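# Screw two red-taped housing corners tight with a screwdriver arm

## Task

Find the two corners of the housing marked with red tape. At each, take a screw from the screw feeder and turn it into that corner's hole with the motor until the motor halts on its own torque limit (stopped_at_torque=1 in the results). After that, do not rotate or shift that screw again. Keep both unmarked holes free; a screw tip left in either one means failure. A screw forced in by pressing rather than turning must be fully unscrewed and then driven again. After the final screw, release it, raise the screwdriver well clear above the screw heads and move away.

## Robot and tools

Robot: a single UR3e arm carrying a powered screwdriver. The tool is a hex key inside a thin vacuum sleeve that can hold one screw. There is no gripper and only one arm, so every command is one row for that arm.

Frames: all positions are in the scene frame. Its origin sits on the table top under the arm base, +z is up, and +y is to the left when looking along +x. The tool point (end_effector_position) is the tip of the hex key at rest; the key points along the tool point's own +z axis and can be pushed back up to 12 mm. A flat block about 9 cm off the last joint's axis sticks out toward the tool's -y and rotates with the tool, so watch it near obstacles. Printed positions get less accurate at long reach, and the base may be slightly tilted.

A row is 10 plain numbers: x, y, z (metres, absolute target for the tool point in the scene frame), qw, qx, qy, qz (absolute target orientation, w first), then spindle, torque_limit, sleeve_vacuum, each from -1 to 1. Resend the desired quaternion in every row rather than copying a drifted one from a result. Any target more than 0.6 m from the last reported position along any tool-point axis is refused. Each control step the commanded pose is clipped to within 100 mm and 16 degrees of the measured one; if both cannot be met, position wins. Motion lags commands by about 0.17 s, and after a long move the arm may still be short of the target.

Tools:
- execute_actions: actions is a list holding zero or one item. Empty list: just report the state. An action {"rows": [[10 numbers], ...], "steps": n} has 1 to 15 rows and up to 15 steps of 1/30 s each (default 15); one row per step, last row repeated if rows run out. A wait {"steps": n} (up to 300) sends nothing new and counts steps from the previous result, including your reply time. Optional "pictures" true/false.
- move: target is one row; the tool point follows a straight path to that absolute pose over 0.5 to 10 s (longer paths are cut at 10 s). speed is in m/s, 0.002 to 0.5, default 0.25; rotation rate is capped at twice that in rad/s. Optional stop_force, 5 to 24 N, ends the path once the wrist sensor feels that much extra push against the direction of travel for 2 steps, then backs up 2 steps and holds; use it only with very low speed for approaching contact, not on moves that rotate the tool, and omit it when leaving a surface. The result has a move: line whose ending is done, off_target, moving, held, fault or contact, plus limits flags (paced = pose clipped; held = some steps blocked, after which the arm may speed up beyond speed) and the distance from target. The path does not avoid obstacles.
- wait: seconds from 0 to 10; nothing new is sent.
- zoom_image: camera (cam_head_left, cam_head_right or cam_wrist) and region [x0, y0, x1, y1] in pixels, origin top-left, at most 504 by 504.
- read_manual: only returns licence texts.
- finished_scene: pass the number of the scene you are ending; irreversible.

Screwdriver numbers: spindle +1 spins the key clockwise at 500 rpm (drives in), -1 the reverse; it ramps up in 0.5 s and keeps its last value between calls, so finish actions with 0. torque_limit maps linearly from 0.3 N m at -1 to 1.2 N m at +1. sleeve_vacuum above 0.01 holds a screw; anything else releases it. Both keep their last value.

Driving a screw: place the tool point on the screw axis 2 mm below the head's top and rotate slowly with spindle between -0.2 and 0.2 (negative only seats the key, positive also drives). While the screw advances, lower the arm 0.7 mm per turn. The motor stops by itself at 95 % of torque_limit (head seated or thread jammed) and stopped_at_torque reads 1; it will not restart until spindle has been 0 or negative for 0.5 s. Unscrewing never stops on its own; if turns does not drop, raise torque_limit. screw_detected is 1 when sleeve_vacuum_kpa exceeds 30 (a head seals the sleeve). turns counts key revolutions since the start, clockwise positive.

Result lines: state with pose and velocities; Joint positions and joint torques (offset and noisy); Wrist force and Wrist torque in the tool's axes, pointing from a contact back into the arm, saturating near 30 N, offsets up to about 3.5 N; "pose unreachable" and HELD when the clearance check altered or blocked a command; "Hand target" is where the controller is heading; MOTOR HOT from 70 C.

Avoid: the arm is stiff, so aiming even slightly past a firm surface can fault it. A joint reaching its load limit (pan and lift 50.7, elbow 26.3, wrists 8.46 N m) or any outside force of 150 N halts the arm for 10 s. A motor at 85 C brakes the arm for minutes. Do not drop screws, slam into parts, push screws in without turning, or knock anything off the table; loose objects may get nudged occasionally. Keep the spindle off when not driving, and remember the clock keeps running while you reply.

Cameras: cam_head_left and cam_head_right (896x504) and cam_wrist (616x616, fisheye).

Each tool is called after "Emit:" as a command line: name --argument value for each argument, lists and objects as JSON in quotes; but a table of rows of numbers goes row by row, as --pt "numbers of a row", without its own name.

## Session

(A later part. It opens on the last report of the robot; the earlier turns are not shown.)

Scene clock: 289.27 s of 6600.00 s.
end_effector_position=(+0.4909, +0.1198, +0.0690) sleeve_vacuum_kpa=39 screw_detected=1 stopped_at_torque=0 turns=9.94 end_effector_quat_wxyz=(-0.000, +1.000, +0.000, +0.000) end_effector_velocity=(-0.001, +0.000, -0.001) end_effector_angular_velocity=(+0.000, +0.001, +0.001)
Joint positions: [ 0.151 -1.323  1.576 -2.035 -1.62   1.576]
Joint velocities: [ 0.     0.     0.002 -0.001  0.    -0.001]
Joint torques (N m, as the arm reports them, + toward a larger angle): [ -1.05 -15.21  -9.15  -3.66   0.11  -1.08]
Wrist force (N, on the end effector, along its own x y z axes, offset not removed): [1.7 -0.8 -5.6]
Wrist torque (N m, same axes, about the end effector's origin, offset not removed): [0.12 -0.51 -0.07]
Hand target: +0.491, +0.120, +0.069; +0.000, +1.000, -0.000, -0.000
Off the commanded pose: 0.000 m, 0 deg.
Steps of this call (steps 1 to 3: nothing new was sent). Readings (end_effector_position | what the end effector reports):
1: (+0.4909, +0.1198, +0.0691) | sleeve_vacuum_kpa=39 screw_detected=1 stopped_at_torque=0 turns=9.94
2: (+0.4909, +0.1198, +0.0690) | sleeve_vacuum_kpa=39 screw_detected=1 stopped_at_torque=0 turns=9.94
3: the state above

Emit:
execute_actions --actions '[{"rows": [[0.4909,0.1199,0.069,0,1,0,0,0,0,1],[0.4909,0.12005,0.069,0,1,0,0,0,0,1],[0.4909,0.12005,0.069,0,1,0,0,0,0,1],[0.4909,0.12005,0.069,0,1,0,0,0,0,1],[0.4909,0.12005,0.0689,0,1,0,0,0,0,1],[0.4909,0.12005,0.0688,0,1,0,0,0.2,0,1],[0.4909,0.12005,0.0687,0,1,0,0,0.2,0,1],[0.4909,0.12005,0.0686,0,1,0,0,0.2,0,1],[0.4909,0.12005,0.0685,0,1,0,0,0.2,0,1]], "steps": 15}]' --pictures false

Emit:
execute_actions --actions '[{"rows": [[0.4909,0.12005,0.0683,0,1,0,0,0.2,0,1],[0.4909,0.12005,0.0683,0,1,0,0,0.2,0,1],[0.4909,0.12005,0.0683,0,1,0,0,0.2,0,1],[0.4909,0.12005,0.0683,0,1,0,0,0.2,0,1],[0.4909,0.12005,0.0683,0,1,0,0,0.2,0,1],[0.4909,0.12005,0.0683,0,1,0,0,0.2,0,1],[0.4909,0.12005,0.0683,0,1,0,0,0.2,0,1],[0.4909,0.12005,0.0683,0,1,0,0,0.2,0,1],[0.4909,0.12005,0.0683,0,1,0,0,0.2,0,1],[0.4909,0.12005,0.0683,0,1,0,0,0.2,0,1],[0.4909,0.12005,0.0683,0,1,0,0,0.2,0,1],[0.4909,0.12005,0.0683,0,1,0,0,0.2,0,1],[0.4909,0.12005,0.0683,0,1,0,0,0.2,0,1],[0.4909,0.12005,0.0683,0,1,0,0,0.2,0,1],[0.4909,0.12005,0.0683,0,1,0,0,0,0,1]], "steps": 15}]' --pictures false

Emit:
move --target '[0.4909, 0.12005, 0.0605, 0, 1, 0, 0, 0.6, 0, 1]' --speed 0.0038

Emit:
execute_actions --actions '[{"rows": [[0.4909,0.12005,0.0600,0,1,0,0,0.6,0,1],[0.4909,0.12005,0.0600,0,1,0,0,0.6,0,1],[0.4909,0.12005,0.0600,0,1,0,0,0.6,0,1],[0.4909,0.12005,0.0600,0,1,0,0,0.6,0,1],[0.4909,0.12005,0.0600,0,1,0,0,0.6,0,1],[0.4909,0.12005,0.0600,0,1,0,0,0.6,0,1],[0.4909,0.12005,0.0600,0,1,0,0,0.6,0,1],[0.4909,0.12005,0.0600,0,1,0,0,0.6,0,1],[0.4909,0.12005,0.0600,0,1,0,0,0.6,0,1],[0.4909,0.12005,0.0600,0,1,0,0,0.6,0,1],[0.4909,0.12005,0.0600,0,1,0,0,0.6,0,1],[0.4909,0.12005,0.0600,0,1,0,0,0.6,0,1],[0.4909,0.12005,0.0600,0,1,0,0,0.6,0,1],[0.4909,0.12005,0.0600,0,1,0,0,0.6,0,1],[0.4909,0.12005,0.0600,0,1,0,0,0,0,1]], "steps": 15}]' --pictures false

Scene clock: 301.57 s of 6600.00 s.
end_effector_position=(+0.4909, +0.1200, +0.0686) sleeve_vacuum_kpa=39 screw_detected=1 stopped_at_torque=0 turns=10.44 end_effector_quat_wxyz=(+0.000, +1.000, -0.000, +0.000) end_effector_velocity=(-0.001, -0.000, -0.001) end_effector_angular_velocity=(-0.000, +0.002, -0.000)
Joint positions: [ 0.151 -1.322  1.577 -2.036 -1.62   1.577]
Joint velocities: [-0.     0.001  0.003 -0.002 -0.    -0.   ]
Joint torques (N m, as the arm reports them, + toward a larger angle): [  5.86 -15.44  -9.06  -3.87  -0.63   1.03]
Wrist force (N, on the end effector, along its own x y z axes, offset not removed): [1.0 1.3 -5.0]
Wrist torque (N m, same axes, about the end effector's origin, offset not removed): [0.41 -0.38 -0.16]
Hand target: +0.491, +0.120, +0.069; +0.000, +1.000, -0.000, -0.000
Off the commanded pose: 0.000 m, 0 deg.
Steps of this call (steps 1 to 90: nothing new was sent; then 8.80 s passed at rest; steps 91 to 105: all 15 steps of this action). Readings (end_effector_position | what the end effector reports):
91: (+0.4909, +0.1198, +0.0690) | sleeve_vacuum_kpa=39 screw_detected=1 stopped_at_torque=0 turns=9.94
92: (+0.4909, +0.1198, +0.0690) | sleeve_vacuum_kpa=39 screw_detected=1 stopped_at_torque=0 turns=9.94
94: (+0.4909, +0.1198, +0.0689) | sleeve_vacuum_kpa=39 screw_detected=1 stopped_at_torque=0 turns=9.94
98: (+0.4909, +0.1199, +0.0688) | sleeve_vacuum_kpa=39 screw_detected=1 stopped_at_torque=0 turns=10.05
105: the state above

Scene clock: 302.07 s of 6600.00 s.
end_effector_position=(+0.4909, +0.1200, +0.0683) sleeve_vacuum_kpa=39 screw_detected=1 stopped_at_torque=0 turns=11.22 end_effector_quat_wxyz=(+0.000, +1.000, -0.000, -0.000) end_effector_velocity=(+0.001, +0.001, +0.001) end_effector_angular_velocity=(+0.001, -0.002, +0.003)
Joint positions: [ 0.151 -1.321  1.577 -2.037 -1.62   1.577]
Joint velocities: [ 0.001  0.    -0.001 -0.001  0.    -0.002]
Joint torques (N m, as the arm reports them, + toward a larger angle): [  5.4  -15.41  -9.1   -3.8    0.19   0.4 ]
Wrist force (N, on the end effector, along its own x y z axes, offset not removed): [2.9 -0.2 -7.6]
Wrist torque (N m, same axes, about the end effector's origin, offset not removed): [0.09 -1.17 0.02]
Hand target: +0.491, +0.120, +0.068; +0.000, +1.000, -0.000, -0.000
Off the commanded pose: 0.000 m, 0 deg.
Steps of this call (steps 1 to 15: all 15 steps of this action). Readings (end_effector_position | what the end effector reports):
1: (+0.4909, +0.1200, +0.0685) | sleeve_vacuum_kpa=39 screw_detected=1 stopped_at_torque=0 turns=10.50
2: (+0.4909, +0.1200, +0.0685) | sleeve_vacuum_kpa=39 screw_detected=1 stopped_at_torque=0 turns=10.55
4: (+0.4909, +0.1200, +0.0684) | sleeve_vacuum_kpa=39 screw_detected=1 stopped_at_torque=0 turns=10.66
8: (+0.4909, +0.1200, +0.0683) | sleeve_vacuum_kpa=39 screw_detected=1 stopped_at_torque=0 turns=10.89
15: the state above

Scene clock: 304.57 s of 6600.00 s.
end_effector_position=(+0.4909, +0.1200, +0.0606) sleeve_vacuum_kpa=40 screw_detected=1 stopped_at_torque=0 turns=21.88 end_effector_quat_wxyz=(+0.000, +1.000, -0.000, -0.000) end_effector_velocity=(+0.001, -0.000, -0.000) end_effector_angular_velocity=(-0.001, -0.001, +0.000)
Joint positions: [ 0.15  -1.307  1.596 -2.07  -1.62   1.576]
Joint velocities: [ 0.     0.001  0.    -0.003 -0.001 -0.   ]
Joint torques (N m, as the arm reports them, + toward a larger angle): [ -0.5  -15.4   -8.95  -3.86   0.56  -1.12]
Wrist force (N, on the end effector, along its own x y z axes, offset not removed): [1.5 -1.6 -6.0]
Wrist torque (N m, same axes, about the end effector's origin, offset not removed): [-0.36 -0.63 0.04]
Hand target: +0.491, +0.120, +0.061; -0.000, +1.000, -0.000, -0.000
Off the commanded pose: 0.000 m, 0 deg.
move: done

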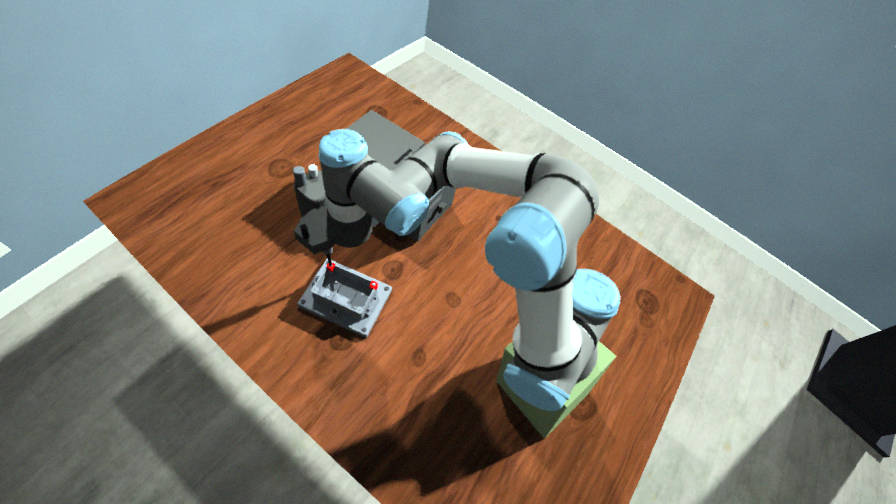

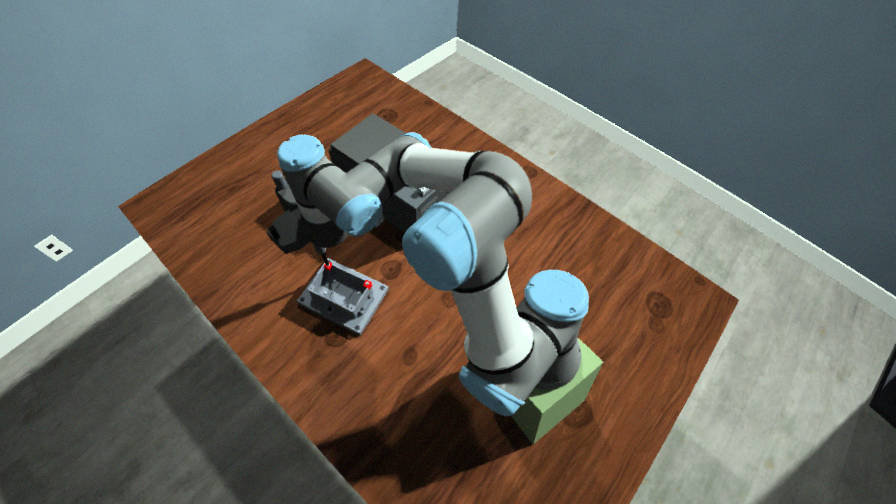

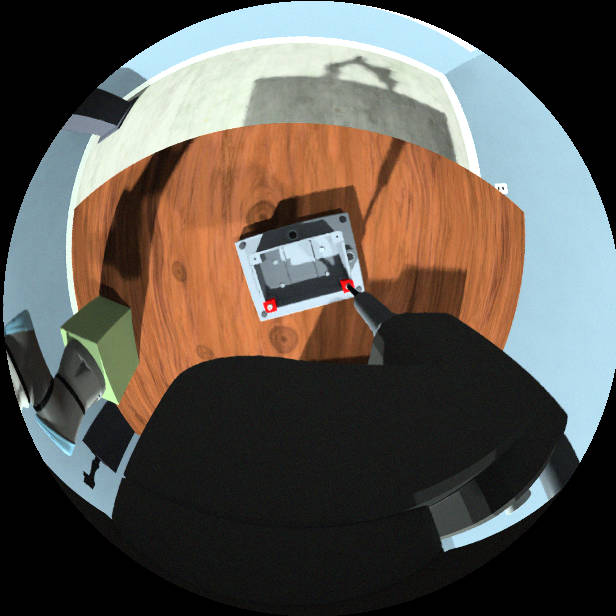

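Scene clock: 305.07 s of 6600.00 s.
end_effector_position=(+0.4909, +0.1201, +0.0600) sleeve_vacuum_kpa=40 screw_detected=1 stopped_at_torque=1 turns=23.48 end_effector_quat_wxyz=(-0.000, +1.000, +0.000, -0.000) end_effector_velocity=(+0.000, -0.000, -0.000) end_effector_angular_velocity=(-0.001, -0.000, -0.000)
Joint positions: [ 0.15  -1.306  1.597 -2.072 -1.62   1.576]
Joint velocities: [ 0.     0.     0.    -0.001 -0.001  0.001]
Joint torques (N m, as the arm reports them, + toward a larger angle): [ -0.22 -15.58  -9.04  -3.84   0.53   0.5 ]
Wrist force (N, on the end effector, along its own x y z axes, offset not removed): [1.3 -0.4 -4.9]
Wrist torque (N m, same axes, about the end effector's origin, offset not removed): [0.04 -0.56 -0.07]
Hand target: +0.491, +0.120, +0.060; -0.000, +1.000, +0.000, -0.000
Off the commanded pose: 0.000 m, 0 deg.
Steps of this call (steps 1 to 15: all 15 steps of this action). Readings (end_effector_position | what the end effector reports):
1: (+0.4909, +0.1200, +0.0605) | sleeve_vacuum_kpa=40 screw_detected=1 stopped_at_torque=0 turns=22.05
2: (+0.4909, +0.1200, +0.0605) | sleeve_vacuum_kpa=40 screw_detected=1 stopped_at_torque=0 turns=22.22
4: (+0.4909, +0.1200, +0.0602) | sleeve_vacuum_kpa=40 screw_detected=1 stopped_at_torque=0 turns=22.55
8: (+0.4909, +0.1200, +0.0600) | sleeve_vacuum_kpa=40 screw_detected=1 stopped_at_torque=0 turns=23.22
15: the state above

Emit:
execute_actions --actions '[{"rows": [[0.4909,0.12005,0.060,0,1,0,0,0,0,0],[0.4909,0.12005,0.060,0,1,0,0,0,0,0],[0.4909,0.12005,0.061,0,1,0,0,0,0,0],[0.4909,0.12005,0.062,0,1,0,0,0,0,0],[0.4909,0.12005,0.0635,0,1,0,0,0,0,0],[0.4909,0.12005,0.065,0,1,0,0,0,0,0],[0.4909,0.12005,0.067,0,1,0,0,0,0,0],[0.4909,0.12005,0.070,0,1,0,0,0,0,0],[0.4909,0.12005,0.073,0,1,0,0,0,0,0],[0.4909,0.12005,0.076,0,1,0,0,0,0,0]], "steps": 12}]' --pictures false

Emit:
move --target '[0.46, 0.08, 0.19, 0, 1, 0, 0, 0, 0, 0]' --speed 0.2

Emit:
zoom_image --camera "cam_head_left" --region '[300, 245, 400, 315]'

Scene clock: 308.97 s of 6600.00 s.
end_effector_position=(+0.4909, +0.1201, +0.0707) sleeve_vacuum_kpa=0 screw_detected=0 stopped_at_torque=1 turns=23.48 end_effector_quat_wxyz=(-0.000, +1.000, -0.000, +0.000) end_effector_velocity=(+0.004, +0.002, +0.059) end_effector_angular_velocity=(+0.001, -0.013, +0.005)
Joint positions: [ 0.151 -1.326  1.573 -2.029 -1.62   1.577]
Joint velocities: [ 0.01  -0.102 -0.137  0.226 -0.001  0.005]
Joint torques (N m, as the arm reports them, + toward a larger angle): [  6.76 -21.1  -14.34  -1.82  -0.69   1.12]
Wrist force (N, on the end effector, along its own x y z axes, offset not removed): [0.6 -0.5 -4.0]
Wrist torque (N m, same axes, about the end effector's origin, offset not removed): [-0.14 -0.42 0.00]
Hand target: +0.491, +0.120, +0.076; -0.000, +1.000, +0.000, +0.000
Off the commanded pose: 0.005 m, 0 deg.
Steps of this call (steps 1 to 90: nothing new was sent; then 0.50 s passed at rest; steps 91 to 102: all 12 steps of this action). Readings (end_effector_position | what the end effector reports):
91: (+0.4909, +0.1200, +0.0600) | sleeve_vacuum_kpa=0 screw_detected=0 stopped_at_torque=1 turns=23.48
92: (+0.4909, +0.1200, +0.0600) | sleeve_vacuum_kpa=0 screw_detected=0 stopped_at_torque=1 turns=23.48
94: (+0.4909, +0.1200, +0.0601) | sleeve_vacuum_kpa=0 screw_detected=0 stopped_at_torque=1 turns=23.48
98: (+0.4908, +0.1200, +0.0629) | sleeve_vacuum_kpa=0 screw_detected=0 stopped_at_torque=1 turns=23.48
102: the state above

Scene clock: 310.47 s of 6600.00 s.
end_effector_position=(+0.4600, +0.0801, +0.1898) sleeve_vacuum_kpa=0 screw_detected=0 stopped_at_torque=1 turns=23.48 end_effector_quat_wxyz=(-0.000, +1.000, -0.000, +0.000) end_effector_velocity=(-0.001, -0.000, +0.001) end_effector_angular_velocity=(+0.001, +0.005, +0.001)
Joint positions: [ 0.034 -1.612  1.364 -1.538 -1.595  1.462]
Joint velocities: [-0.002  0.005 -0.013  0.013  0.001 -0.002]
Joint torques (N m, as the arm reports them, + toward a larger angle): [ -0.59 -14.06 -15.91  -2.34   0.82  -1.21]
Wrist force (N, on the end effector, along its own x y z axes, offset not removed): [0.5 0.4 -1.8]
Wrist torque (N m, same axes, about the end effector's origin, offset not removed): [0.15 -0.30 -0.16]
Hand target: +0.460, +0.080, +0.190; -0.000, +1.000, -0.000, +0.000
Off the commanded pose: 0.000 m, 0 deg.
move: done

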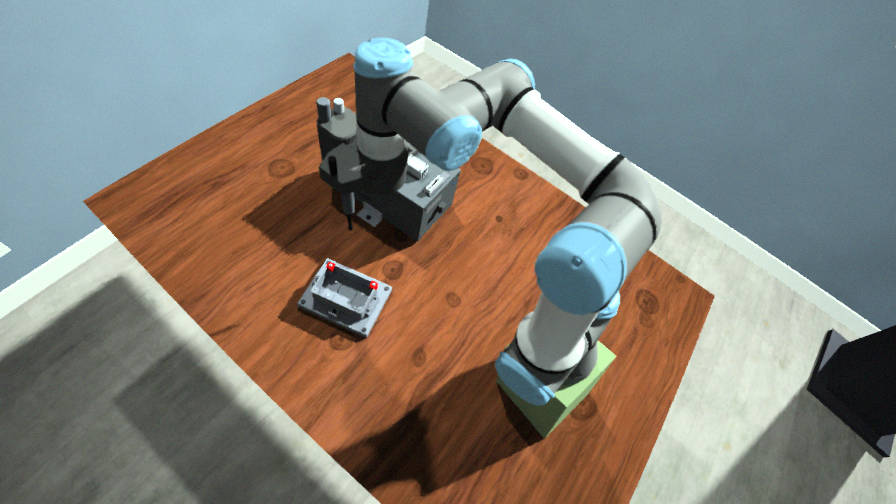

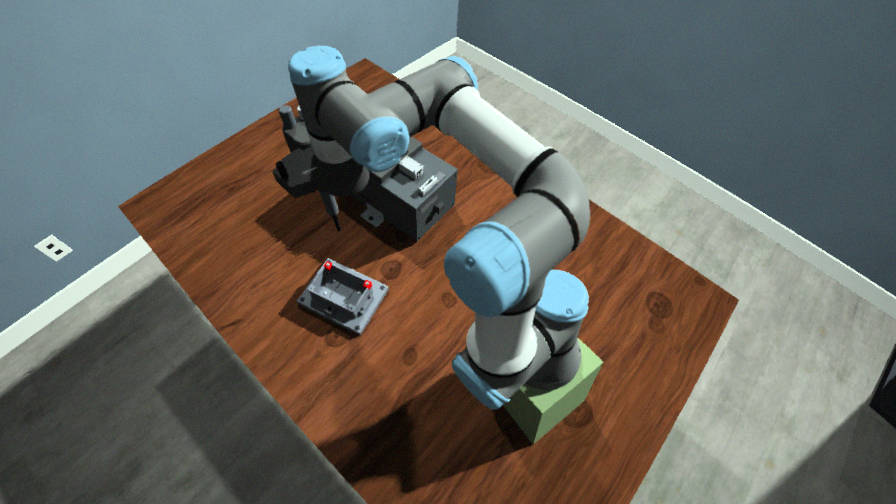

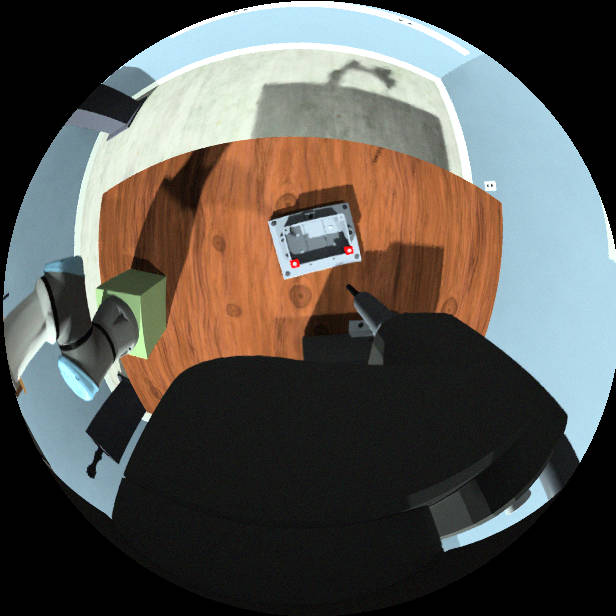

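Region (300, 245, 400, 315) of cam_head_left's 896x504 image, scaled by 5.040, with more detail than that image has; it fills the top 353 rows of this view, and the rest is white.

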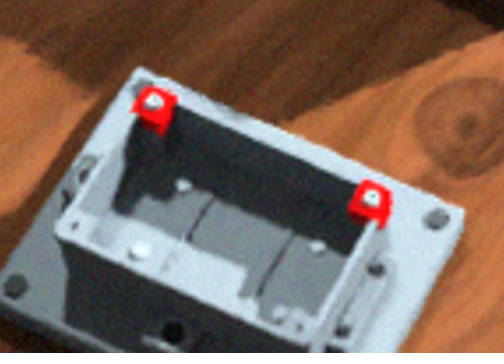

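Both screws are seated in scene 1. Notes for scene 2:

- **Orientation and scale:** I used quat (0,1,0,0). In the wrist zoom [325,265,365,305] the scale is about 9 px/mm, image right is +x and image down is −y.
- **Aligned pixel:** for a plane d mm below the tool point it is about (299−2.2d, 271−2.27d).
- **Feeder:** head tops are at z≈0.1685, and I picked at 0.1662 with spin −0.15 then +0.15.
- **Housing:** the top is at z≈0.059, the screw tip touches at 0.071, and tight is about 0.060 after roughly 13.3 turns.

Emit:
finished_scene --scene 1

The scene is finished: the task was done.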